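# Follow operating card steps 1-3, leave lever at HOLD

## Task

Carry out steps 1, 2 and 3 shown on the operating card and finish with the lever set to HOLD. The task fails if the UNDER or OVER light turns on, or if any control is pushed or pulled too forcefully for too long. Finishing while still gripping a control may fail it. The console is loose on the table, so it must not be lifted or tipped noticeably and then allowed to fall back. Nothing may be pushed or knocked off the table. At the end, release everything and move the grippers away.

## Robot and tools

Setup: two arms, left_arm and right_arm, each a six-joint arm ending in a parallel gripper with a wrist camera (cam_left_wrist, cam_right_wrist, both 504x504 images). The task scene holds a free-standing console with controls, a lever with a HOLD position, and UNDER/OVER lights. show_instructions returns the operating card image; it moves nothing.

World frame (used in every result): origin on the table top midway between the arms, +z up, +x out across the table, left_arm sits toward +y. The arm names do not match image sides. Reported hand positions are metres and may be slightly wrong at long reach.

Gripper frame: fingers extend along the gripper's +z and close along its y. The reported position is the point between the closed pads, roughly 2 cm short of the fingertips; closing pushes the tips about 10 mm farther out along +z.

execute_actions(actions): a list of actions run one after another. Each action is a table of at most 15 rows; each row lasts one step of 1/30 s, and if fewer than 15 rows are given the final row repeats to fill 15 steps (0.5 s per action). Every row is a single list of 14 numbers, each between -1 and 1, covering both arms even if one stays still: left_arm dx, dy, dz, rx, ry, rz, opening, then right_arm dx, dy, dz, rx, ry, rz, opening. The first six per arm are an offset (not a pose) in that gripper's own axes, measured from the gripper's measured pose when the action began (for the first action of a call, the pose in the most recent result of this scene); every row refers back to that same start, not to the previous row. Scale: 1.0 equals 0.6 m for dx/dy/dz and 180 degrees for rx/ry/rz, which together form one rotation vector. Opening is absolute: +1 fully open (0.084 m), -1 closed. An empty list just returns state and images.

Per control step the command is clipped to within 70 mm and 16 degrees of the current measured pose, so large offsets need several actions; after an action the arm only continues to its last clipped pose. If position and orientation conflict, position wins. Hand target lines show what each arm is currently driving toward. To keep an arm still: in a reply's first call send the offset back to its desired pose, afterwards zeros, plus its desired opening.

move(target, speed, blocking): target is one 14-number row laid out as above, offsets in each gripper's frame from the pose in the latest result showing one. Grippers travel in straight lines, finishing together, over 0.5 to 10 s (cut off at 10 s). speed is the top linear speed per arm in m/s, 0.002 to 0.5 (default 0.25); rotation up to twice that in rad/s. Openings are sent when the move starts. Paths ignore obstacles and the other arm; grippers can lag, drift and overshoot the speed near full extension. Faster contact and a target deeper past the contact both mean harder pressing. The result adds a move: line with the ending (done, off_target, moving, held, fault) and limits (paced = pose was clipped; held = a check blocked steps, after which motion may speed up sharply), plus each gripper's distance from target. With blocking=false the result comes after 0.5 s while motion continues; use wait(0) to check, and call wait or stop before sending new actions or moves.

wait(seconds): 0 to 10 s, arms keep their last command; returns early if a running move ends. stop(): brakes a running move (needs room, more when fast); fingers keep moving. zoom_image(camera, region): region [x0, y0, x1, y1] in pixels of that camera's latest image, top-left is (0, 0), at most 504 by 504. finished_scene(scene): ends the current scene, given its number, irreversibly; only call it once the goal holds steadily.

Results: a state line per arm with end_effector_position (m), end_effector_quat_wxyz, velocities (m/s, rad/s), joint positions, joint torques (drive output including offsets and noise, nonzero even in free air), and grip_measured on the opening scale. A pose unreachable line means the clearance check altered or blocked that arm's command. Camera calibration (K, distortion, T_world_to_cam) is given and may be slightly off; changed values are listed with images.

Gripping: command an opening clearly below grip_measured to hold; further below squeezes harder (about 24 N per pad max; fast closing can press harder). Echoing grip_measured still presses lightly on parts up to about 6 cm wide.

Hazards: contact torque reaching a joint limit (waist and shoulder 57, elbow 47.5, forearm roll 25.6, wrist pitch and roll 18 N m, held weight included) triggers a torque fault: the arm backs off, freezes 10 s and drops the rest of the call. Sustained load heats motors; MOTOR HOT appears at 65 °C and at 80 °C the arm is braked (OVER-TEMPERATURE FAULT). Avoid arm-to-arm collisions. Operate controls gently and briefly, watch that no indicator light comes on, don't lift or tip the console, keep everything on the table, and open and retreat at the end. The robot holds its last command while you think. Smooth, quick, low-effort motion is preferred.

Each tool is called after "Call:" by a JSON object that holds its "name" and its "arguments".

Reference images:

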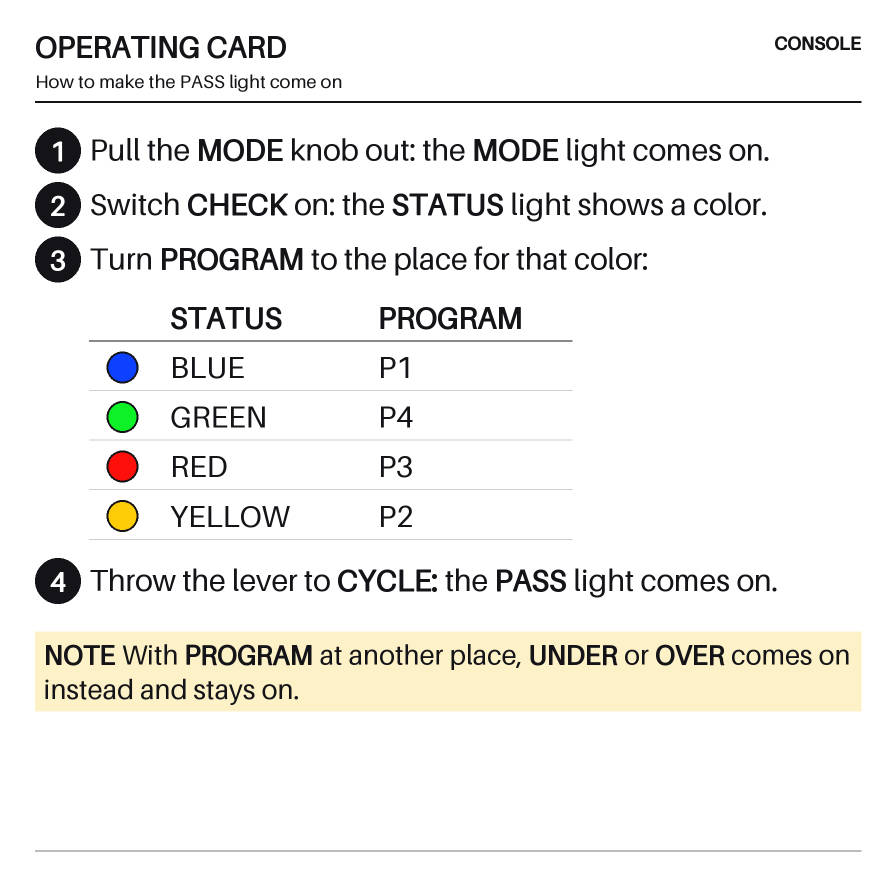

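## Session

Call:
{"name": "execute_actions", "arguments": {"actions": []}}

Scene clock: 0.00 s.
left_arm: end_effector_position=(+0.6830, +0.4844, +0.1217) grip_measured=+1.00 end_effector_quat_wxyz=(+0.197, +0.140, +0.812, +0.531) end_effector_velocity=(+0.001, -0.000, +0.001) end_effector_angular_velocity=(+0.000, -0.002, -0.000) | right_arm: end_effector_position=(+0.0698, -0.0736, +0.3539) grip_measured=+1.00 end_effector_quat_wxyz=(+0.603, +0.019, +0.791, +0.103) end_effector_velocity=(-0.000, +0.001, +0.001) end_effector_angular_velocity=(+0.003, +0.001, +0.001)
Joint positions: left_arm=[-0.09  -1.061 -1.425 -1.229  1.052 -1.387  0.084] | right_arm=[ 1.775 -0.138 -0.536 -1.262 -1.423 -0.198  0.084]
Joint velocities: left_arm=[-0.     0.002 -0.001  0.     0.     0.     0.   ] | right_arm=[-0.     0.001 -0.002 -0.001 -0.    -0.    -0.   ]
Joint torques (N m, as the arm reports them, + toward a larger angle): no reading
Motor temperatures (°C, as the motors report them): left_arm=[26 24 27 24 32 28] | right_arm=[23 23 27 27 27 28]
Hand target (left_arm): +0.683, +0.484, +0.122; +0.197, +0.140, +0.812, +0.531
Hand target (right_arm): +0.070, -0.074, +0.354; +0.603, +0.019, +0.791, +0.103

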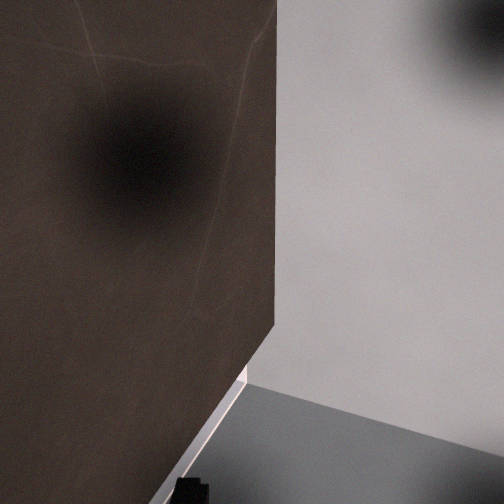

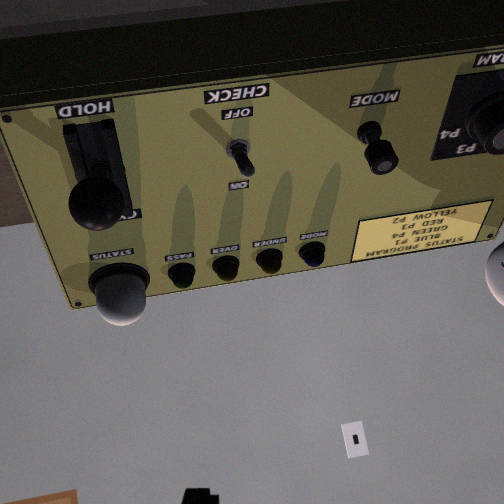

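Call:
{"name": "move", "arguments": {"target": [0,0,0,0,0,0,1, -0.3,0.1,0.1,0,0.15,0,1]}}

Scene clock: 9.43 s.
left_arm: end_effector_position=(+0.6830, +0.4844, +0.1217) grip_measured=+1.00 end_effector_quat_wxyz=(+0.197, +0.140, +0.812, +0.531) end_effector_velocity=(+0.000, -0.000, -0.000) end_effector_angular_velocity=(-0.000, -0.000, -0.000) | right_arm: end_effector_position=(+0.1705, -0.0344, +0.5213) grip_measured=+1.00 end_effector_quat_wxyz=(+0.404, -0.006, +0.909, +0.105) end_effector_velocity=(+0.001, +0.000, +0.001) end_effector_angular_velocity=(-0.009, +0.012, -0.002)
Joint positions: left_arm=[-0.09  -1.061 -1.425 -1.229  1.052 -1.387  0.084] | right_arm=[ 1.33   0.229 -0.863 -0.995 -1.025 -1.132  0.084]
Joint velocities: left_arm=[-0.    -0.001 -0.001 -0.     0.    -0.     0.   ] | right_arm=[-0.008 -0.005 -0.011  0.019 -0.    -0.023  0.   ]
Joint torques (N m, as the arm reports them, + toward a larger angle): left_arm=[  0.34  58.78 -13.26   1.03   0.78   0.4 ] | right_arm=[ -1.38  19.98 -17.64  -2.8   -0.22   0.46]
Motor temperatures (°C, as the motors report them): left_arm=[26 24 27 24 32 28] | right_arm=[23 23 27 27 27 28]
Hand target (left_arm): +0.683, +0.484, +0.122; +0.197, +0.140, +0.812, +0.531
Hand target (right_arm): +0.171, -0.034, +0.521; +0.403, -0.006, +0.909, +0.105
Off the commanded pose (left_arm): 0.000 m, 0 deg.
Off the commanded pose (right_arm): 0.000 m, 0 deg.
move: done
camera_calibration (this result's frames):
cam_right_wrist: T_world_to_cam=[[-0.0746339, 0.980904, 0.179604, -0.00932573], [0.661662, -0.0860389, 0.74485, -0.440507], [0.746079, 0.174428, -0.642605, 0.341799], [0, 0, 0, 1]] pos_world=[0.0357615, -0.0883726, 0.549429]

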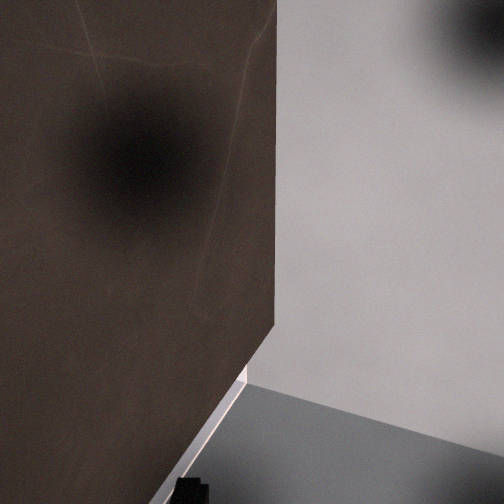

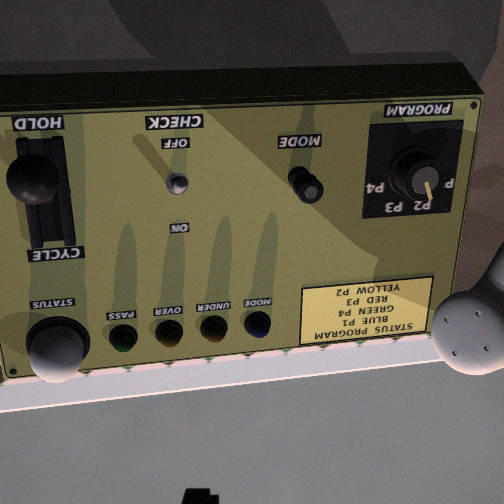

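Call:
{"name": "move", "arguments": {"target": [0.158,0.1435,-0.536,0.329,0.0114,-0.169,-1, 0.066,0.079,0.512,0.0667,0.1272,-0.0108,1]}}

Scene clock: 53.20 s.
left_arm: end_effector_position=(+0.4506, +0.3006, +0.3008) grip_measured=-1.00 end_effector_quat_wxyz=(+0.216, +0.001, +0.976, +0.001) end_effector_velocity=(+0.001, +0.001, +0.002) end_effector_angular_velocity=(-0.021, +0.002, -0.013) | right_arm: end_effector_position=(+0.3643, +0.0740, +0.3003) grip_measured=+1.00 end_effector_quat_wxyz=(+0.216, +0.000, +0.976, -0.000) end_effector_velocity=(+0.000, +0.000, +0.001) end_effector_angular_velocity=(+0.001, -0.001, +0.000)
Joint positions: left_arm=[-0.071 -0.059 -0.755 -3.124  0.261 -0.02   0.   ] | right_arm=[ 0.879 -0.484 -1.289 -0.623 -0.677 -1.622  0.084]
Joint velocities: left_arm=[ 0.016  0.001 -0.005 -0.123  0.008  0.137  0.   ] | right_arm=[-0.     0.001 -0.001 -0.001 -0.     0.    -0.   ]
Joint torques (N m, as the arm reports them, + toward a larger angle): left_arm=[ -1.15  26.95 -16.36   0.55  -0.61   0.49] | right_arm=[ -1.96  57.58 -16.75  -1.02   0.14   0.24]
Motor temperatures (°C, as the motors report them): left_arm=[26 25 27 24 32 28] | right_arm=[23 23 28 27 27 28]
Hand target (left_arm): +0.451, +0.301, +0.301; +0.215, +0.001, +0.977, -0.000
Hand target (right_arm): +0.364, +0.074, +0.300; +0.216, +0.000, +0.976, -0.000
Off the commanded pose (left_arm): 0.001 m, 0 deg.
Off the commanded pose (right_arm): 0.001 m, 0 deg.
move: done
camera_calibration (this result's frames):
cam_left_wrist: T_world_to_cam=[[-0.00807321, 0.999958, -0.00437584, -0.262982], [0.904774, 0.00916802, 0.425794, -0.473981], [0.425816, -0.000521619, -0.90481, 0.212627], [0, 0, 0, 1]] pos_world=[0.336182, 0.267427, 0.393054]
cam_right_wrist: T_world_to_cam=[[0.0170771, 0.999744, -0.0148102, -0.0379106], [0.89909, -0.00887412, 0.437673, -0.394745], [0.43743, -0.0207899, -0.899012, 0.240146], [0, 0, 0, 1]] pos_world=[0.250512, 0.0393905, 0.388102]

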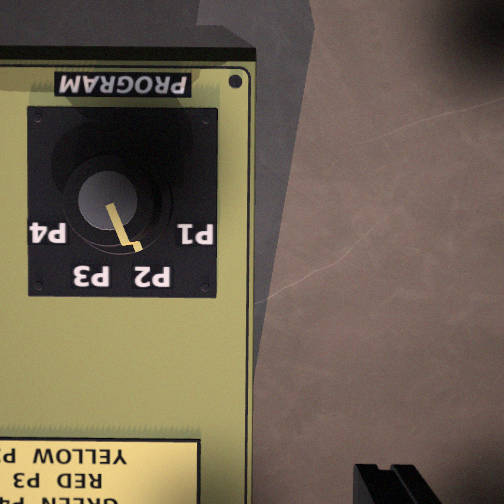

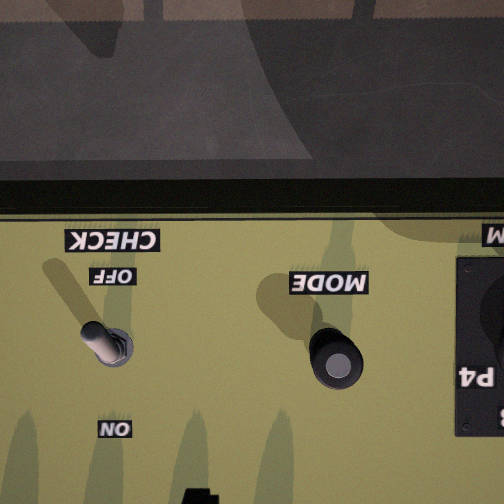

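Call:
{"name": "move", "arguments": {"target": [0,-0.109,0.25,0,0,0,-1, 0.0077,-0.002,0.209,0,0,0,0.3], "speed": 0.2}}

Scene clock: 64.30 s.
left_arm: end_effector_position=(+0.5138, +0.2359, +0.1646) grip_measured=-1.00 end_effector_quat_wxyz=(+0.208, +0.006, +0.978, -0.023) end_effector_velocity=(+0.001, -0.001, -0.002) end_effector_angular_velocity=(+0.000, +0.003, -0.000) | right_arm: end_effector_position=(+0.4124, +0.0726, +0.1848) grip_measured=+0.29 end_effector_quat_wxyz=(+0.215, +0.000, +0.977, +0.000) end_effector_velocity=(+0.001, -0.000, -0.001) end_effector_angular_velocity=(+0.000, -0.001, -0.001)
Joint positions: left_arm=[-0.181 -0.451 -0.872 -2.961  0.    -0.283  0.   ] | right_arm=[ 0.81  -0.686 -1.307 -0.803 -0.507 -1.47   0.056]
Joint velocities: left_arm=[-0.001 -0.008 -0.005 -0.003  0.     0.003  0.   ] | right_arm=[-0.001 -0.002 -0.    -0.003  0.001  0.003 -0.   ]
Joint torques (N m, as the arm reports them, + toward a larger angle): left_arm=[  1.04  40.96 -14.16   0.48  -0.63   0.47] | right_arm=[ -0.91  64.59 -15.83  -0.88  -0.29   0.39]
Motor temperatures (°C, as the motors report them): left_arm=[26 25 27 24 32 28] | right_arm=[23 23 28 27 27 28]
Hand target (left_arm): +0.514, +0.236, +0.164; +0.208, +0.006, +0.978, -0.023
Hand target (right_arm): +0.412, +0.073, +0.185; +0.215, +0.000, +0.977, +0.000
Off the commanded pose (left_arm): 0.000 m, 3 deg.
Off the commanded pose (right_arm): 0.001 m, 0 deg.
move: off_target (left_arm)
camera_calibration (this result's frames):
cam_left_wrist: T_world_to_cam=[[0.0120613, 0.998739, -0.0487398, -0.201116], [0.911681, 0.00903756, 0.410798, -0.473587], [0.410721, -0.0493899, -0.910423, 0.0827058], [0, 0, 0, 1]] pos_world=[0.400217, 0.209227, 0.260044]
cam_right_wrist: T_world_to_cam=[[0.0166604, 0.999755, -0.0145564, -0.0389419], [0.899475, -0.00862821, 0.436888, -0.3875], [0.436655, -0.0203718, -0.899398, 0.11554], [0, 0, 0, 1]] pos_world=[0.298744, 0.0379427, 0.272643]

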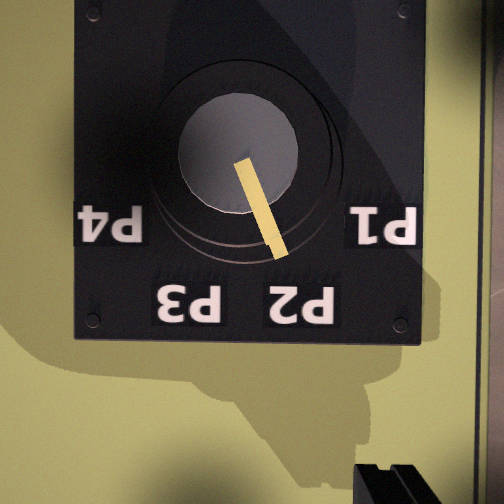

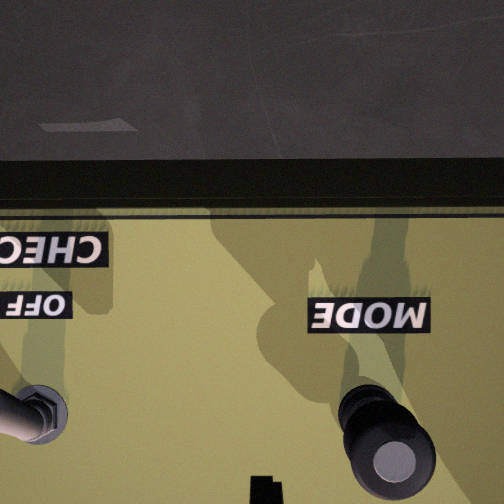

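Call:
{"name": "move", "arguments": {"target": [0,0,0.03,0,0,0,-1, 0.003,0.004,0.11,0,0,0,0.3], "speed": 0.06}}

Scene clock: 70.53 s.
left_arm: end_effector_position=(+0.5211, +0.2351, +0.1483) grip_measured=-1.00 end_effector_quat_wxyz=(+0.208, +0.006, +0.978, -0.024) end_effector_velocity=(+0.001, -0.000, +0.000) end_effector_angular_velocity=(+0.000, -0.003, +0.001) | right_arm: end_effector_position=(+0.4383, +0.0749, +0.1244) grip_measured=+0.29 end_effector_quat_wxyz=(+0.215, +0.000, +0.977, +0.000) end_effector_velocity=(+0.002, -0.000, -0.002) end_effector_angular_velocity=(-0.000, -0.002, +0.001)
Joint positions: left_arm=[-0.179 -0.497 -0.893 -2.993 -0.026 -0.249  0.   ] | right_arm=[ 0.777 -0.814 -1.362 -0.913 -0.446 -1.376  0.056]
Joint velocities: left_arm=[-0.     0.    -0.001 -0.046 -0.002  0.045  0.   ] | right_arm=[-0.002 -0.005 -0.002 -0.008  0.002  0.006  0.   ]
Joint torques (N m, as the arm reports them, + toward a larger angle): left_arm=[  1.4   42.09 -13.78   0.16  -0.6    0.58] | right_arm=[ -1.78  69.84 -14.67  -0.11  -0.06   0.38]
Motor temperatures (°C, as the motors report them): left_arm=[26 25 27 24 32 28] | right_arm=[23 23 28 27 27 28]
Hand target (left_arm): +0.521, +0.235, +0.148; +0.208, +0.006, +0.978, -0.024
Hand target (right_arm): +0.438, +0.075, +0.124; +0.215, +0.000, +0.977, +0.000
Off the commanded pose (left_arm): 0.000 m, 0 deg.
Off the commanded pose (right_arm): 0.000 m, 0 deg.
move: done
camera_calibration (this result's frames):
cam_left_wrist: T_world_to_cam=[[0.013257, 0.998584, -0.0515197, -0.201406], [0.912061, 0.00904242, 0.409956, -0.473598], [0.409841, -0.0524239, -0.910649, 0.0659856], [0, 0, 0, 1]] pos_world=[0.407576, 0.208862, 0.243867]
cam_right_wrist: T_world_to_cam=[[0.016522, 0.999759, -0.0144302, -0.0425149], [0.899681, -0.00856834, 0.436464, -0.384414], [0.436235, -0.0201938, -0.899606, 0.0502381], [0, 0, 0, 1]] pos_world=[0.324637, 0.0402254, 0.212364]

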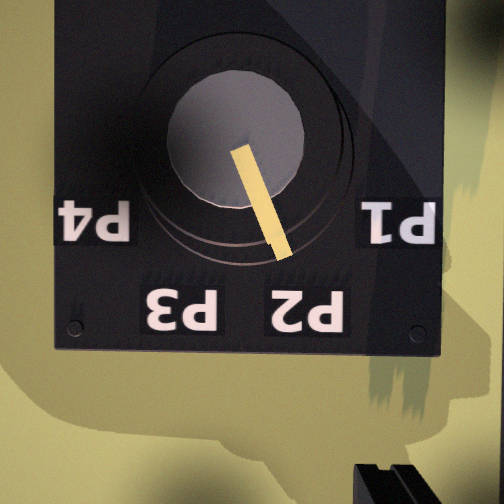

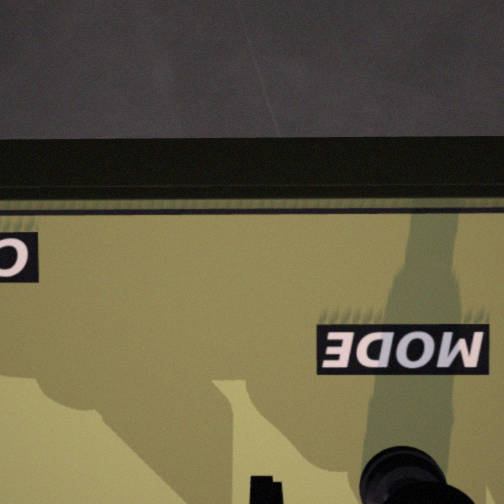

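Call:
{"name": "move", "arguments": {"target": [0,0,0.02,0,0,0,-1, 0,0,0,0,0,0,-1], "speed": 0.015}}

Scene clock: 74.17 s.
left_arm: end_effector_position=(+0.5248, +0.2349, +0.1418) grip_measured=-1.00 end_effector_quat_wxyz=(+0.206, +0.006, +0.978, -0.024) end_effector_velocity=(+0.001, -0.000, +0.001) end_effector_angular_velocity=(+0.002, +0.005, +0.000) | right_arm: end_effector_position=(+0.4382, +0.0769, +0.1246) grip_measured=-0.44 end_effector_quat_wxyz=(+0.215, -0.000, +0.977, +0.004) end_effector_velocity=(-0.001, +0.000, -0.000) end_effector_angular_velocity=(+0.001, +0.001, -0.000)
Joint positions: left_arm=[-0.179 -0.518 -0.906 -3.017 -0.03  -0.226  0.   ] | right_arm=[ 0.777 -0.814 -1.362 -0.913 -0.438 -1.376  0.025]
Joint velocities: left_arm=[-0.001 -0.001 -0.007 -0.017  0.011  0.017  0.   ] | right_arm=[0.    0.    0.001 0.001 0.001 0.    0.   ]
Joint torques (N m, as the arm reports them, + toward a larger angle): left_arm=[  6.54 -24.68 -15.7    0.55  -6.8    0.6 ] | right_arm=[-11.06  60.85  -4.9    0.97  -8.22   0.29]
Motor temperatures (°C, as the motors report them): left_arm=[26 25 27 24 32 28] | right_arm=[23 24 28 27 27 28]
Hand target (left_arm): +0.526, +0.235, +0.137; +0.207, +0.006, +0.978, -0.025
Hand target (right_arm): +0.438, +0.075, +0.124; +0.215, +0.000, +0.977, +0.000
Off the commanded pose (left_arm): 0.005 m, 0 deg.
Off the commanded pose (right_arm): 0.002 m, 0 deg.
move: off_target (left_arm)
camera_calibration (this result's frames):
cam_left_wrist: T_world_to_cam=[[0.0132483, 0.998617, -0.0508825, -0.201636], [0.913423, 0.00861574, 0.40692, -0.474551], [0.406795, -0.0518682, -0.912046, 0.0602317], [0, 0, 0, 1]] pos_world=[0.411635, 0.20857, 0.237778]
cam_right_wrist: T_world_to_cam=[[0.0134098, 0.999885, -0.00711849, -0.0440781], [0.900148, -0.0089718, 0.435492, -0.384484], [0.435378, -0.0122476, -0.900164, 0.0502925], [0, 0, 0, 1]] pos_world=[0.324788, 0.0412395, 0.212398]

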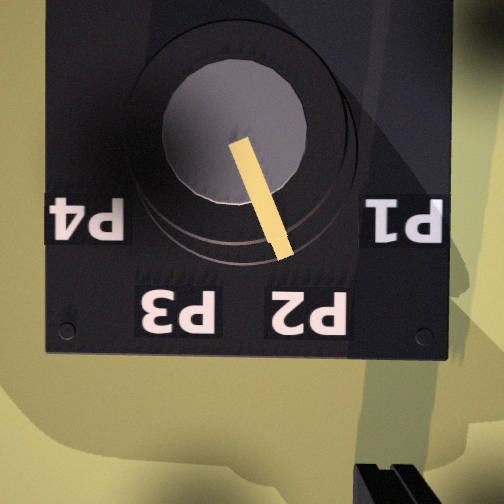

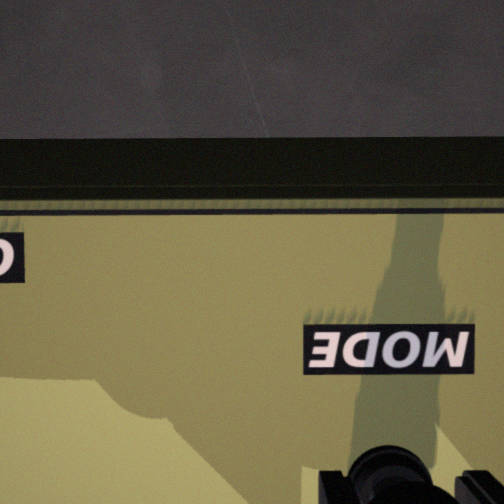

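Pressing too hard; relieve both.

Call:
{"name": "move", "arguments": {"target": [0,0,0.0005,0,0,0,-1, 0,0.003,-0.008,0,0,0,-1], "speed": 0.01}}

Scene clock: 76.53 s.
left_arm: end_effector_position=(+0.5246, +0.2351, +0.1424) grip_measured=-1.00 end_effector_quat_wxyz=(+0.205, +0.006, +0.978, -0.024) end_effector_velocity=(+0.000, -0.000, +0.001) end_effector_angular_velocity=(-0.000, -0.001, -0.001) | right_arm: end_effector_position=(+0.4364, +0.0778, +0.1285) grip_measured=-0.45 end_effector_quat_wxyz=(+0.215, -0.000, +0.977, +0.003) end_effector_velocity=(-0.001, +0.000, +0.003) end_effector_angular_velocity=(-0.000, +0.000, -0.003)
Joint positions: left_arm=[-0.178 -0.517 -0.906 -3.019 -0.027 -0.223  0.   ] | right_arm=[ 0.781 -0.808 -1.362 -0.902 -0.446 -1.385  0.025]
Joint velocities: left_arm=[-0.001  0.001  0.001  0.    -0.001  0.     0.   ] | right_arm=[ 0.002  0.006  0.001  0.009 -0.005 -0.006 -0.   ]
Joint torques (N m, as the arm reports them, + toward a larger angle): left_arm=[ 11.26   7.03 -17.5    0.38  -4.56   0.7 ] | right_arm=[-2.34 64.41 -8.76  1.43 -3.6   0.26]
Motor temperatures (°C, as the motors report them): left_arm=[26 25 27 24 32 28] | right_arm=[23 24 28 27 27 28]
Hand target (left_arm): +0.525, +0.235, +0.142; +0.206, +0.006, +0.978, -0.024
Hand target (right_arm): +0.436, +0.079, +0.129; +0.215, -0.000, +0.977, +0.004
Off the commanded pose (left_arm): 0.001 m, 0 deg.
Off the commanded pose (right_arm): 0.001 m, 0 deg.
move: done
camera_calibration (this result's frames):
cam_left_wrist: T_world_to_cam=[[0.0128575, 0.998651, -0.0503015, -0.201702], [0.914021, 0.00866074, 0.405575, -0.474757], [0.405464, -0.0511913, -0.912677, 0.0614834], [0, 0, 0, 1]] pos_world=[0.411602, 0.208689, 0.238518]
cam_right_wrist: T_world_to_cam=[[0.0144667, 0.999853, -0.00919359, -0.0450462], [0.900138, -0.00901942, 0.435512, -0.384491], [0.435365, -0.0145759, -0.900136, 0.0547527], [0, 0, 0, 1]] pos_world=[0.322909, 0.0423698, 0.216321]

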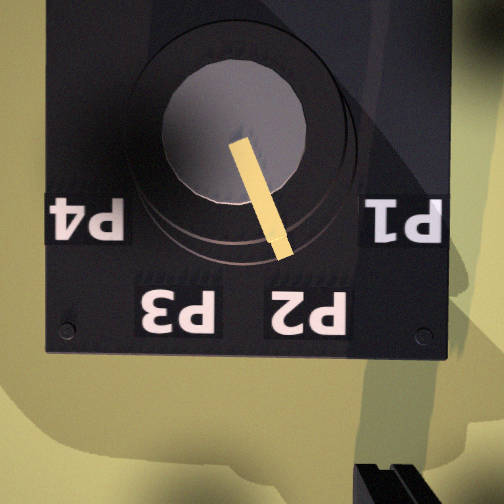

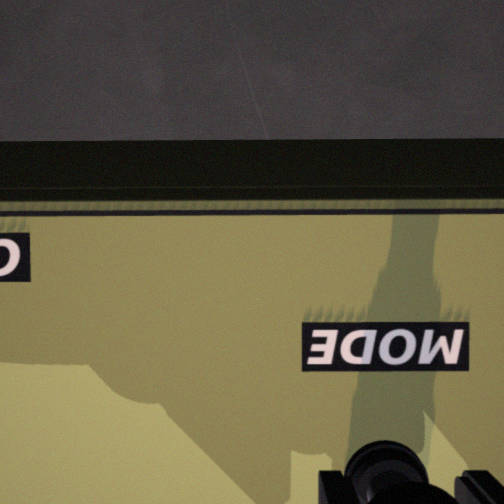

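Call:
{"name": "move", "arguments": {"target": [0,0,-0.0003,0,0,0,-1, 0,0,-0.009,0,0,0,-1], "speed": 0.01}}

Scene clock: 78.77 s.
left_arm: end_effector_position=(+0.5245, +0.2351, +0.1425) grip_measured=-1.00 end_effector_quat_wxyz=(+0.205, +0.006, +0.978, -0.024) end_effector_velocity=(+0.000, +0.000, -0.000) end_effector_angular_velocity=(+0.000, +0.000, -0.000) | right_arm: end_effector_position=(+0.4342, +0.0783, +0.1335) grip_measured=-0.45 end_effector_quat_wxyz=(+0.215, -0.000, +0.977, +0.004) end_effector_velocity=(-0.001, -0.001, +0.002) end_effector_angular_velocity=(-0.001, +0.000, +0.001)
Joint positions: left_arm=[-0.179 -0.516 -0.906 -3.019 -0.026 -0.223  0.   ] | right_arm=[ 0.784 -0.797 -1.358 -0.893 -0.45  -1.392  0.025]
Joint velocities: left_arm=[ 0.    -0.001 -0.     0.001 -0.     0.     0.   ] | right_arm=[ 0.001  0.004  0.003  0.003 -0.001 -0.004  0.   ]
Joint torques (N m, as the arm reports them, + toward a larger angle): left_arm=[  7.81  14.28 -16.99   0.29  -4.15   0.64] | right_arm=[ -0.99  57.13 -10.88   0.46  -0.12   0.37]
Motor temperatures (°C, as the motors report them): left_arm=[26 25 27 24 32 28] | right_arm=[23 24 28 27 27 28]
Hand target (left_arm): +0.525, +0.235, +0.143; +0.205, +0.006, +0.978, -0.024
Hand target (right_arm): +0.434, +0.078, +0.133; +0.215, -0.000, +0.977, +0.003
Off the commanded pose (left_arm): 0.000 m, 0 deg.
Off the commanded pose (right_arm): 0.001 m, 0 deg.
move: done
camera_calibration (this result's frames):
cam_left_wrist: T_world_to_cam=[[0.0128922, 0.998655, -0.0502277, -0.201707], [0.914132, 0.00858503, 0.405326, -0.474681], [0.405212, -0.0511403, -0.912791, 0.061782], [0, 0, 0, 1]] pos_world=[0.411487, 0.208671, 0.238664]
cam_right_wrist: T_world_to_cam=[[0.013993, 0.99987, -0.00806812, -0.0453977], [0.899976, -0.00907809, 0.435845, -0.384722], [0.435715, -0.0133599, -0.899985, 0.059937], [0, 0, 0, 1]] pos_world=[0.320761, 0.0427, 0.221256]

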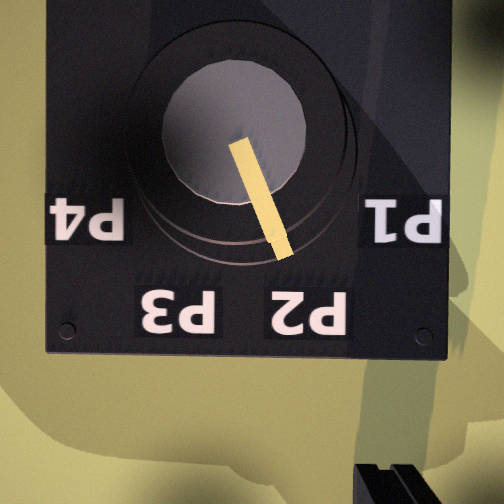

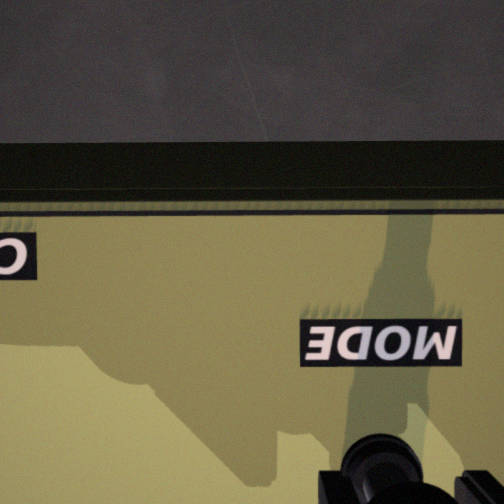

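Call:
{"name": "move", "arguments": {"target": [0,0,-0.0005,0,0,0,-1, 0,0,-0.007,0,0,0,-1], "speed": 0.01}}

Scene clock: 81.00 s.
left_arm: end_effector_position=(+0.5251, +0.2352, +0.1431) grip_measured=-1.00 end_effector_quat_wxyz=(+0.206, +0.006, +0.978, -0.024) end_effector_velocity=(-0.001, -0.000, +0.000) end_effector_angular_velocity=(+0.001, +0.002, -0.001) | right_arm: end_effector_position=(+0.4326, +0.0779, +0.1368) grip_measured=-0.45 end_effector_quat_wxyz=(+0.215, -0.000, +0.977, +0.003) end_effector_velocity=(-0.001, +0.001, +0.003) end_effector_angular_velocity=(+0.001, -0.001, +0.001)
Joint positions: left_arm=[-0.178 -0.516 -0.906 -3.019 -0.027 -0.224  0.   ] | right_arm=[ 0.786 -0.79  -1.354 -0.886 -0.453 -1.397  0.025]
Joint velocities: left_arm=[-0.001  0.002  0.003  0.001  0.002 -0.     0.   ] | right_arm=[ 0.002  0.006  0.002  0.004 -0.002 -0.004 -0.   ]
Joint torques (N m, as the arm reports them, + toward a larger angle): left_arm=[  3.93  22.24 -14.81   0.48  -2.46   0.6 ] | right_arm=[-1.51 57.46 -9.47  0.45 -1.37  0.42]
Motor temperatures (°C, as the motors report them): left_arm=[26 25 27 24 32 28] | right_arm=[23 24 28 27 27 28]
Hand target (left_arm): +0.524, +0.235, +0.143; +0.205, +0.006, +0.978, -0.024
Hand target (right_arm): +0.432, +0.078, +0.137; +0.215, -0.000, +0.977, +0.004
Off the commanded pose (left_arm): 0.001 m, 0 deg.
Off the commanded pose (right_arm): 0.001 m, 0 deg.
move: done
camera_calibration (this result's frames):
cam_left_wrist: T_world_to_cam=[[0.012648, 0.998639, -0.0505885, -0.20166], [0.913272, 0.00906346, 0.40725, -0.475412], [0.407155, -0.0513519, -0.911915, 0.0609098], [0, 0, 0, 1]] pos_world=[0.411932, 0.208822, 0.238955]
cam_right_wrist: T_world_to_cam=[[0.0142818, 0.99986, -0.00869251, -0.0450754], [0.900041, -0.0090681, 0.43571, -0.38472], [0.43557, -0.0140464, -0.900045, 0.063774], [0, 0, 0, 1]] pos_world=[0.31913, 0.0424762, 0.224634]

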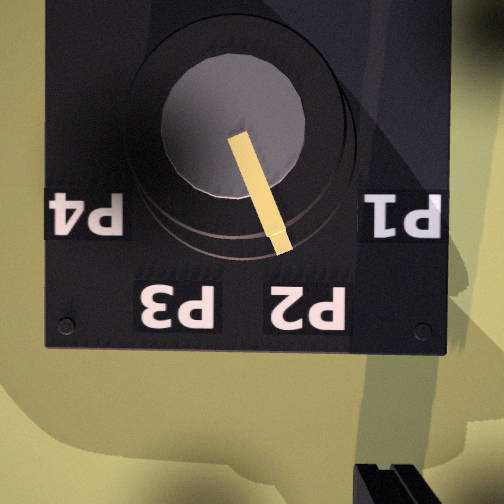

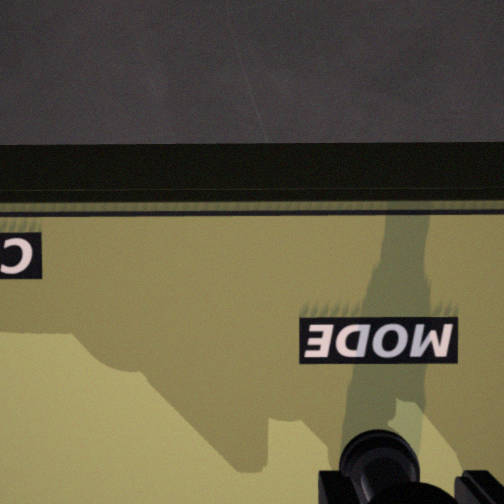

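Call:
{"name": "move", "arguments": {"target": [0,0,0,0,0,0,-1, 0,0,-0.008,0,0,0,-1], "speed": 0.01}}

Scene clock: 83.50 s.
left_arm: end_effector_position=(+0.5248, +0.2352, +0.1429) grip_measured=-1.00 end_effector_quat_wxyz=(+0.206, +0.006, +0.978, -0.024) end_effector_velocity=(+0.001, -0.000, +0.001) end_effector_angular_velocity=(-0.001, -0.004, +0.001) | right_arm: end_effector_position=(+0.4301, +0.0780, +0.1401) grip_measured=-0.45 end_effector_quat_wxyz=(+0.214, -0.001, +0.977, +0.003) end_effector_velocity=(-0.001, -0.001, +0.002) end_effector_angular_velocity=(-0.003, -0.000, -0.001)
Joint positions: left_arm=[-0.178 -0.516 -0.906 -3.019 -0.027 -0.224  0.   ] | right_arm=[ 0.789 -0.782 -1.349 -0.878 -0.456 -1.404  0.025]
Joint velocities: left_arm=[ 0.     0.    -0.    -0.    -0.003 -0.001  0.   ] | right_arm=[ 0.001  0.004  0.003  0.003 -0.005 -0.003 -0.   ]
Joint torques (N m, as the arm reports them, + toward a larger angle): left_arm=[  1.38  20.41 -11.34   0.8   -1.7    0.56] | right_arm=[  0.75  85.64 -13.95   0.8   -3.88   0.16]
Motor temperatures (°C, as the motors report them): left_arm=[26 25 27 24 32 28] | right_arm=[23 24 28 27 27 28]
Hand target (left_arm): +0.525, +0.235, +0.143; +0.206, +0.006, +0.978, -0.024
Hand target (right_arm): +0.431, +0.078, +0.141; +0.215, -0.000, +0.977, +0.003
Off the commanded pose (left_arm): 0.000 m, 0 deg.
Off the commanded pose (right_arm): 0.001 m, 0 deg.
move: done
camera_calibration (this result's frames):
cam_left_wrist: T_world_to_cam=[[0.0127657, 0.998647, -0.0504006, -0.201681], [0.913685, 0.00882715, 0.406326, -0.475063], [0.406222, -0.0512373, -0.912337, 0.0614687], [0, 0, 0, 1]] pos_world=[0.411663, 0.208751, 0.238946]
cam_right_wrist: T_world_to_cam=[[0.0135314, 0.999871, -0.00861342, -0.0447184], [0.900536, -0.0084424, 0.434699, -0.384062], [0.43457, -0.0136388, -0.900535, 0.0682712], [0, 0, 0, 1]] pos_world=[0.316798, 0.0424014, 0.228047]

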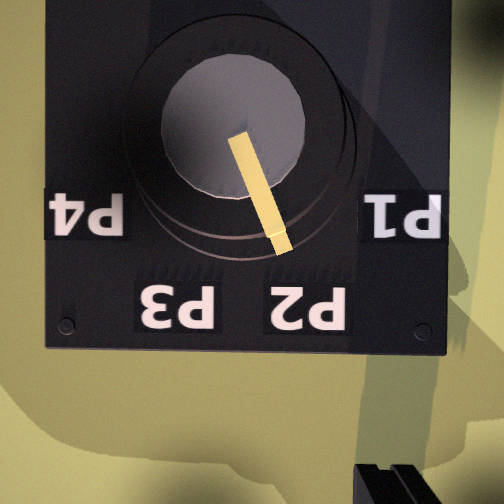

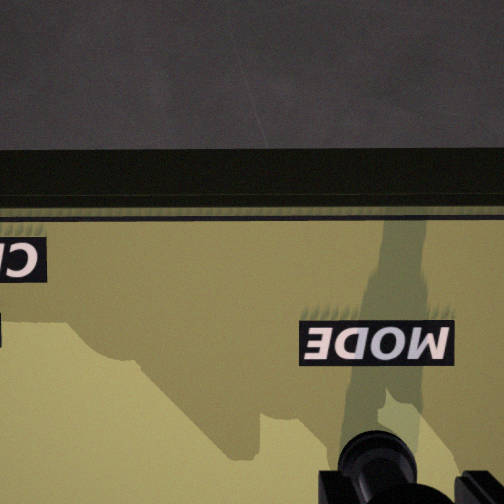

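End stop reached. Release.

Call:
{"name": "move", "arguments": {"target": [0,0,0,0,0,0,-1, 0,0,0.001,0,0,0,0.3], "speed": 0.01}}

Call:
{"name": "move", "arguments": {"target": [0,0,0,0,0,0,-1, 0,0,-0.08,0,0,0,0.3], "speed": 0.1}}

Scene clock: 85.90 s.
left_arm: end_effector_position=(+0.5249, +0.2352, +0.1430) grip_measured=-1.00 end_effector_quat_wxyz=(+0.206, +0.006, +0.978, -0.024) end_effector_velocity=(+0.000, +0.000, -0.000) end_effector_angular_velocity=(-0.000, +0.000, +0.001) | right_arm: end_effector_position=(+0.4304, +0.0779, +0.1397) grip_measured=+0.29 end_effector_quat_wxyz=(+0.214, -0.001, +0.977, +0.003) end_effector_velocity=(-0.000, +0.000, -0.001) end_effector_angular_velocity=(+0.001, +0.000, +0.002)
Joint positions: left_arm=[-0.178 -0.516 -0.906 -3.019 -0.027 -0.224  0.   ] | right_arm=[ 0.788 -0.783 -1.35  -0.879 -0.456 -1.403  0.056]
Joint velocities: left_arm=[ 0.    -0.001 -0.001  0.     0.001 -0.     0.   ] | right_arm=[-0.    -0.001  0.001 -0.002  0.002  0.001  0.   ]
Joint torques (N m, as the arm reports them, + toward a larger angle): left_arm=[  1.83  23.55 -11.5    0.04  -1.15   0.43] | right_arm=[ -3.33  68.02 -15.05  -1.07  -0.24   0.35]
Motor temperatures (°C, as the motors report them): left_arm=[26 24 27 24 32 28] | right_arm=[23 24 28 27 27 28]
Hand target (left_arm): +0.525, +0.235, +0.143; +0.206, +0.006, +0.978, -0.024
Hand target (right_arm): +0.430, +0.078, +0.140; +0.214, -0.001, +0.977, +0.003
Off the commanded pose (left_arm): 0.000 m, 0 deg.
Off the commanded pose (right_arm): 0.000 m, 0 deg.
move: done
camera_calibration (this result's frames):
cam_left_wrist: T_world_to_cam=[[0.0127078, 0.998644, -0.0504937, -0.201673], [0.913496, 0.00894191, 0.40675, -0.475212], [0.40665, -0.0512947, -0.912143, 0.0611908], [0, 0, 0, 1]] pos_world=[0.411784, 0.208787, 0.238924]
cam_right_wrist: T_world_to_cam=[[0.0136337, 0.999869, -0.00868707, -0.0447407], [0.900485, -0.00850087, 0.434804, -0.384123], [0.434673, -0.0137506, -0.900483, 0.0677456], [0, 0, 0, 1]] pos_world=[0.31706, 0.042401, 0.227634]

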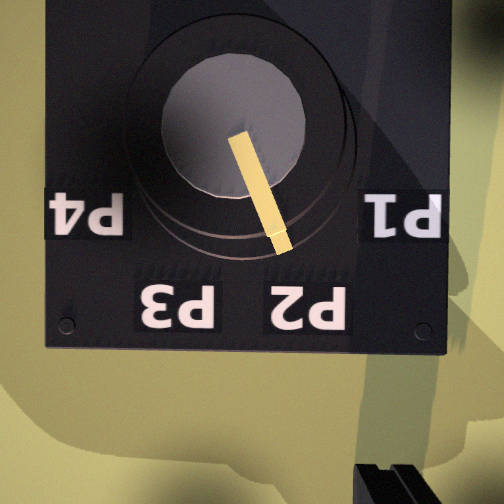

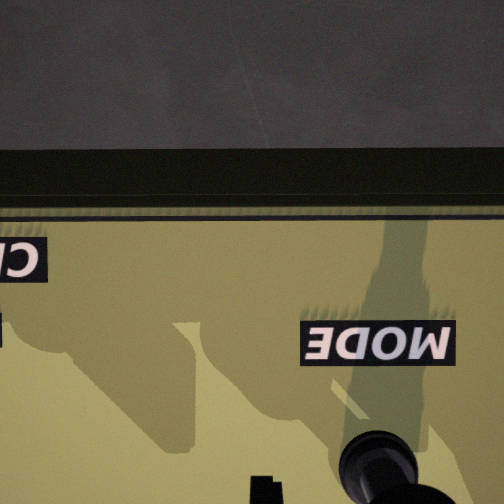

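Scene clock: 86.90 s.
left_arm: end_effector_position=(+0.5249, +0.2352, +0.1430) grip_measured=-1.00 end_effector_quat_wxyz=(+0.206, +0.006, +0.978, -0.024) end_effector_velocity=(+0.000, -0.000, +0.001) end_effector_angular_velocity=(-0.001, -0.002, +0.001) | right_arm: end_effector_position=(+0.4105, +0.0777, +0.1830) grip_measured=+0.29 end_effector_quat_wxyz=(+0.214, -0.000, +0.977, +0.003) end_effector_velocity=(-0.001, -0.001, +0.002) end_effector_angular_velocity=(-0.001, +0.000, +0.000)
Joint positions: left_arm=[-0.178 -0.516 -0.906 -3.019 -0.027 -0.224  0.   ] | right_arm=[ 0.815 -0.693 -1.314 -0.799 -0.503 -1.468  0.056]
Joint velocities: left_arm=[-0.     0.002 -0.    -0.    -0.    -0.001  0.   ] | right_arm=[ 0.001  0.005  0.002  0.003 -0.003 -0.004  0.   ]
Joint torques (N m, as the arm reports them, + toward a larger angle): left_arm=[  2.52  23.03 -12.14   0.99  -1.14   0.46] | right_arm=[ -1.91  64.26 -15.42  -0.38  -0.1    0.41]
Motor temperatures (°C, as the motors report them): left_arm=[26 24 27 24 32 28] | right_arm=[23 24 28 27 27 28]
Hand target (left_arm): +0.525, +0.235, +0.143; +0.206, +0.006, +0.978, -0.024
Hand target (right_arm): +0.410, +0.078, +0.183; +0.214, -0.000, +0.977, +0.003
Off the commanded pose (left_arm): 0.000 m, 0 deg.
Off the commanded pose (right_arm): 0.000 m, 0 deg.
move: done
camera_calibration (this result's frames):
cam_left_wrist: T_world_to_cam=[[0.0127082, 0.998644, -0.0504935, -0.201673], [0.913496, 0.00894148, 0.40675, -0.475212], [0.40665, -0.0512947, -0.912143, 0.0611912], [0, 0, 0, 1]] pos_world=[0.411784, 0.208787, 0.238925]
cam_right_wrist: T_world_to_cam=[[0.0137372, 0.999867, -0.00884374, -0.043824], [0.900362, -0.00852203, 0.435057, -0.385028], [0.434924, -0.013939, -0.900359, 0.115244], [0, 0, 0, 1]] pos_world=[0.297145, 0.0421433, 0.270883]

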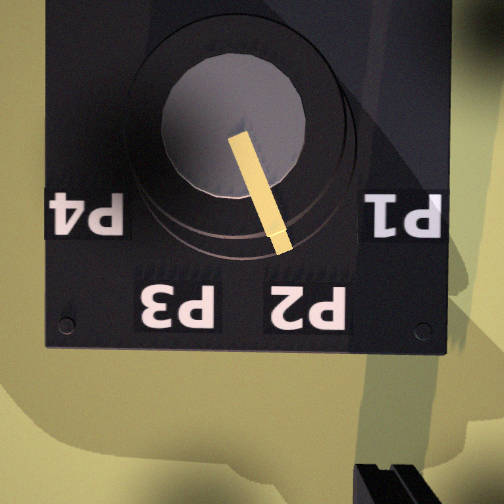

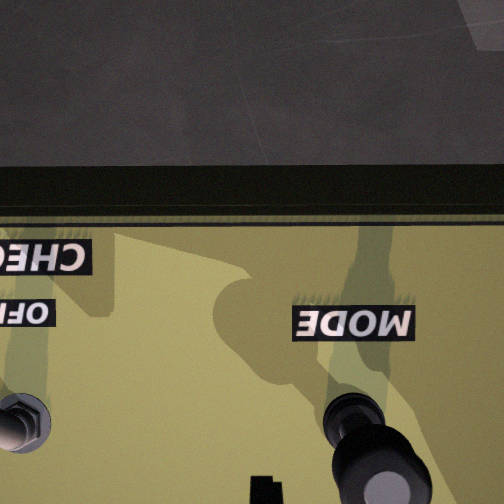

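Call:
{"name": "move", "arguments": {"target": [0,0,0,0,0,0,-1, 0.067,-0.2,0,0,0,0,-1], "speed": 0.2}}

Call:
{"name": "move", "arguments": {"target": [0,0,0,0,0,0,-1, 0,0,0.087,0,0,0,-1], "speed": 0.1}}

Call:
{"name": "move", "arguments": {"target": [0,0,0,0,0,0,-1, -0.05,0,0,0,0,0,-1], "speed": 0.02}}

Scene clock: 97.50 s.
left_arm: end_effector_position=(+0.5249, +0.2352, +0.1430) grip_measured=-1.00 end_effector_quat_wxyz=(+0.206, +0.006, +0.978, -0.024) end_effector_velocity=(+0.000, +0.000, +0.000) end_effector_angular_velocity=(-0.000, -0.001, +0.000) | right_arm: end_effector_position=(+0.3737, -0.0419, +0.1655) grip_measured=-1.00 end_effector_quat_wxyz=(+0.213, -0.001, +0.977, +0.003) end_effector_velocity=(-0.000, -0.003, +0.001) end_effector_angular_velocity=(+0.007, -0.016, -0.001)
Joint positions: left_arm=[-0.178 -0.516 -0.906 -3.019 -0.027 -0.224  0.   ] | right_arm=[ 0.743 -0.488 -0.93  -1.124 -0.37  -1.179  0.   ]
Joint velocities: left_arm=[ 0.  0. -0. -0. -0.  0.  0.] | right_arm=[ 0.001  0.009  0.017 -0.065  0.003  0.067  0.   ]
Joint torques (N m, as the arm reports them, + toward a larger angle): left_arm=[  0.1   22.95 -11.5   -0.05  -1.23   0.58] | right_arm=[ -0.4   52.06 -14.9   -0.19  -0.17   0.26]
Motor temperatures (°C, as the motors report them): left_arm=[26 24 27 24 32 28] | right_arm=[23 24 28 27 27 28]
Hand target (left_arm): +0.525, +0.235, +0.143; +0.206, +0.006, +0.978, -0.024
Hand target (right_arm): +0.374, -0.042, +0.165; +0.214, -0.001, +0.977, +0.003
Off the commanded pose (left_arm): 0.000 m, 0 deg.
Off the commanded pose (right_arm): 0.001 m, 0 deg.
move: done
camera_calibration (this result's frames):
cam_left_wrist: T_world_to_cam=[[0.012708, 0.998644, -0.0504936, -0.201673], [0.913496, 0.00894168, 0.40675, -0.475212], [0.40665, -0.0512947, -0.912143, 0.0611911], [0, 0, 0, 1]] pos_world=[0.411784, 0.208787, 0.238925]
cam_right_wrist: T_world_to_cam=[[0.0134897, 0.999862, -0.00964665, 0.0762972], [0.901826, -0.00799891, 0.432025, -0.345319], [0.431888, -0.0145275, -0.90181, 0.115173], [0, 0, 0, 1]] pos_world=[0.260646, -0.0773757, 0.253787]

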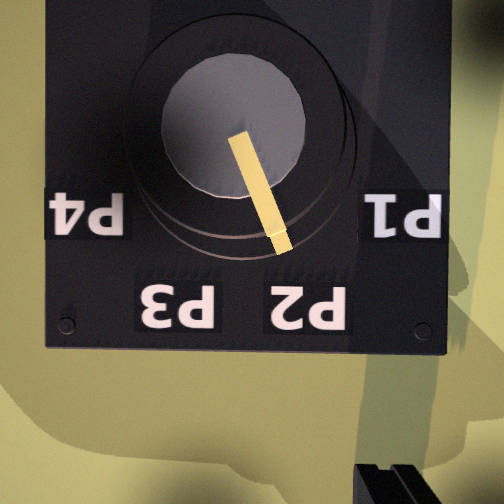

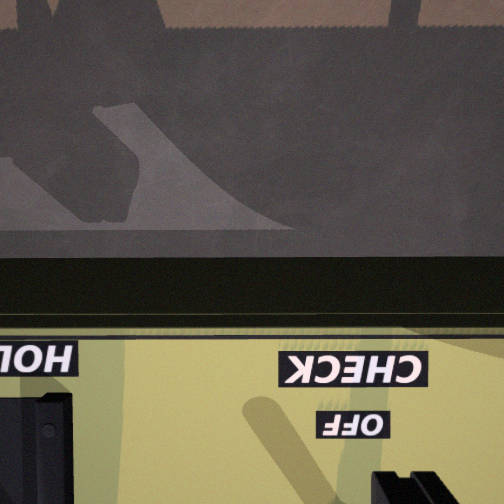

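Scene clock: 98.57 s.
left_arm: end_effector_position=(+0.5249, +0.2352, +0.1430) grip_measured=-1.00 end_effector_quat_wxyz=(+0.206, +0.006, +0.978, -0.024) end_effector_velocity=(+0.001, +0.000, +0.002) end_effector_angular_velocity=(-0.000, -0.004, -0.000) | right_arm: end_effector_position=(+0.3951, -0.0417, +0.1182) grip_measured=-1.00 end_effector_quat_wxyz=(+0.212, -0.001, +0.977, +0.003) end_effector_velocity=(+0.002, +0.000, -0.002) end_effector_angular_velocity=(+0.003, -0.005, -0.002)
Joint positions: left_arm=[-0.178 -0.516 -0.906 -3.019 -0.027 -0.224  0.   ] | right_arm=[ 0.71  -0.605 -0.971 -1.336 -0.331 -0.985  0.   ]
Joint velocities: left_arm=[ 0.     0.002 -0.001 -0.    -0.     0.001  0.   ] | right_arm=[-0.001 -0.005 -0.001 -0.027  0.     0.029  0.   ]
Joint torques (N m, as the arm reports them, + toward a larger angle): left_arm=[  0.45  21.18 -10.97   0.59  -1.34   0.5 ] | right_arm=[ -3.95  55.94 -13.75  -0.91  -0.59   0.24]
Motor temperatures (°C, as the motors report them): left_arm=[26 24 27 24 32 28] | right_arm=[23 24 28 27 27 28]
Hand target (left_arm): +0.525, +0.235, +0.143; +0.206, +0.006, +0.978, -0.024
Hand target (right_arm): +0.395, -0.042, +0.118; +0.212, -0.001, +0.977, +0.003
Off the commanded pose (left_arm): 0.000 m, 0 deg.
Off the commanded pose (right_arm): 0.000 m, 0 deg.
move: done
camera_calibration (this result's frames):
cam_left_wrist: T_world_to_cam=[[0.0127079, 0.998644, -0.0504942, -0.201673], [0.913495, 0.00894221, 0.406753, -0.475213], [0.406652, -0.0512951, -0.912142, 0.0611895], [0, 0, 0, 1]] pos_world=[0.411784, 0.208787, 0.238924]
cam_right_wrist: T_world_to_cam=[[0.0135004, 0.999859, -0.0100005, 0.0753853], [0.902409, -0.00787573, 0.430808, -0.34428], [0.430668, -0.0148406, -0.902388, 0.0638449], [0, 0, 0, 1]] pos_world=[0.282167, -0.0771386, 0.206685]

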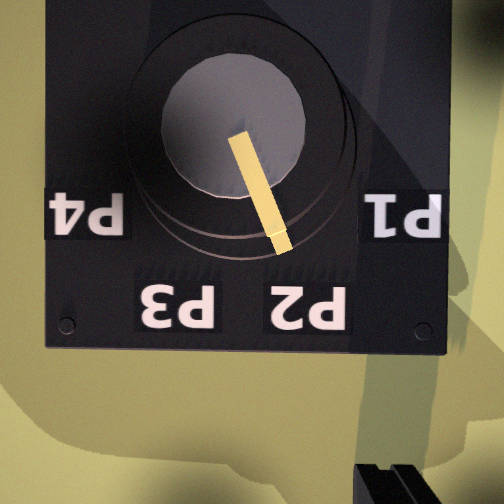

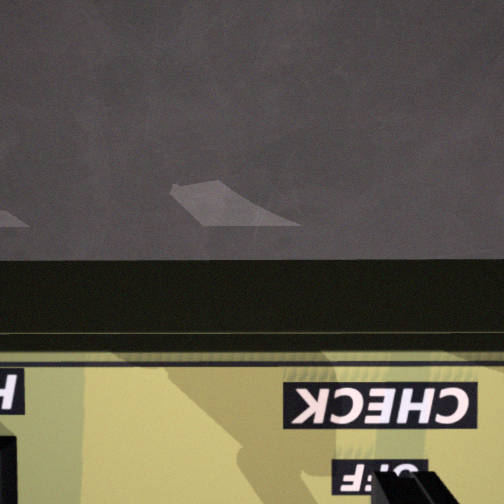

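Scene clock: 100.30 s.
left_arm: end_effector_position=(+0.5250, +0.2352, +0.1430) grip_measured=-1.00 end_effector_quat_wxyz=(+0.206, +0.006, +0.978, -0.024) end_effector_velocity=(+0.000, +0.000, +0.001) end_effector_angular_velocity=(-0.000, -0.001, +0.000) | right_arm: end_effector_position=(+0.4201, -0.0416, +0.1291) grip_measured=-1.00 end_effector_quat_wxyz=(+0.211, -0.002, +0.978, +0.003) end_effector_velocity=(+0.004, -0.000, +0.001) end_effector_angular_velocity=(-0.003, +0.004, +0.002)
Joint positions: left_arm=[-0.178 -0.516 -0.906 -3.019 -0.027 -0.224  0.   ] | right_arm=[ 0.672 -0.612 -1.02  -1.236 -0.327 -1.129  0.   ]
Joint velocities: left_arm=[ 0.     0.001  0.001 -0.    -0.     0.     0.   ] | right_arm=[-0.007 -0.004 -0.011  0.029  0.    -0.038  0.   ]
Joint torques (N m, as the arm reports them, + toward a larger angle): left_arm=[  0.5   23.51 -11.37   0.54  -0.97   0.46] | right_arm=[-14.14  63.49 -23.87  -4.5   -3.94   0.37]
Motor temperatures (°C, as the motors report them): left_arm=[26 24 27 24 32 28] | right_arm=[23 24 28 27 27 28]
Hand target (left_arm): +0.525, +0.235, +0.143; +0.206, +0.006, +0.978, -0.024
Hand target (right_arm): +0.422, -0.042, +0.131; +0.212, -0.001, +0.977, +0.003
Off the commanded pose (left_arm): 0.000 m, 0 deg.
Off the commanded pose (right_arm): 0.003 m, 0 deg.
move: done
camera_calibration (this result's frames):
cam_left_wrist: T_world_to_cam=[[0.0127031, 0.998642, -0.0505275, -0.201668], [0.913432, 0.00896804, 0.406892, -0.475254], [0.406793, -0.0513222, -0.912078, 0.0610933], [0, 0, 0, 1]] pos_world=[0.411822, 0.208792, 0.238909]
cam_right_wrist: T_world_to_cam=[[0.0116512, 0.999888, -0.0093674, 0.0757898], [0.903498, -0.0065132, 0.428543, -0.371645], [0.428434, -0.0134565, -0.903473, 0.0640591], [0, 0, 0, 1]] pos_world=[0.307452, -0.07734, 0.217851]

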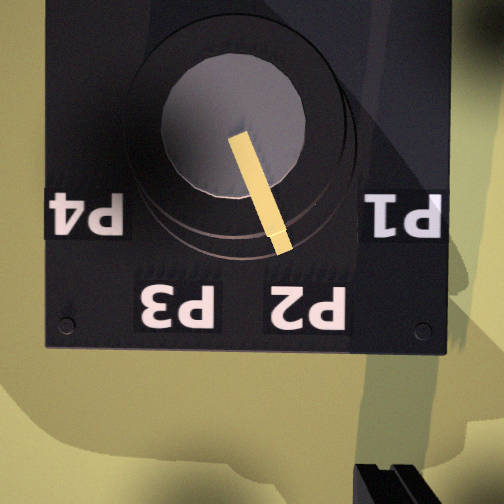

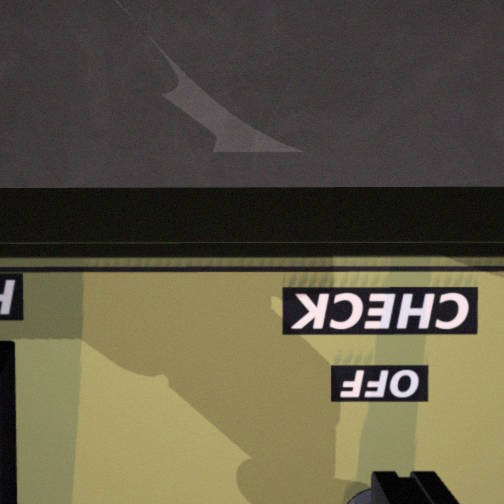

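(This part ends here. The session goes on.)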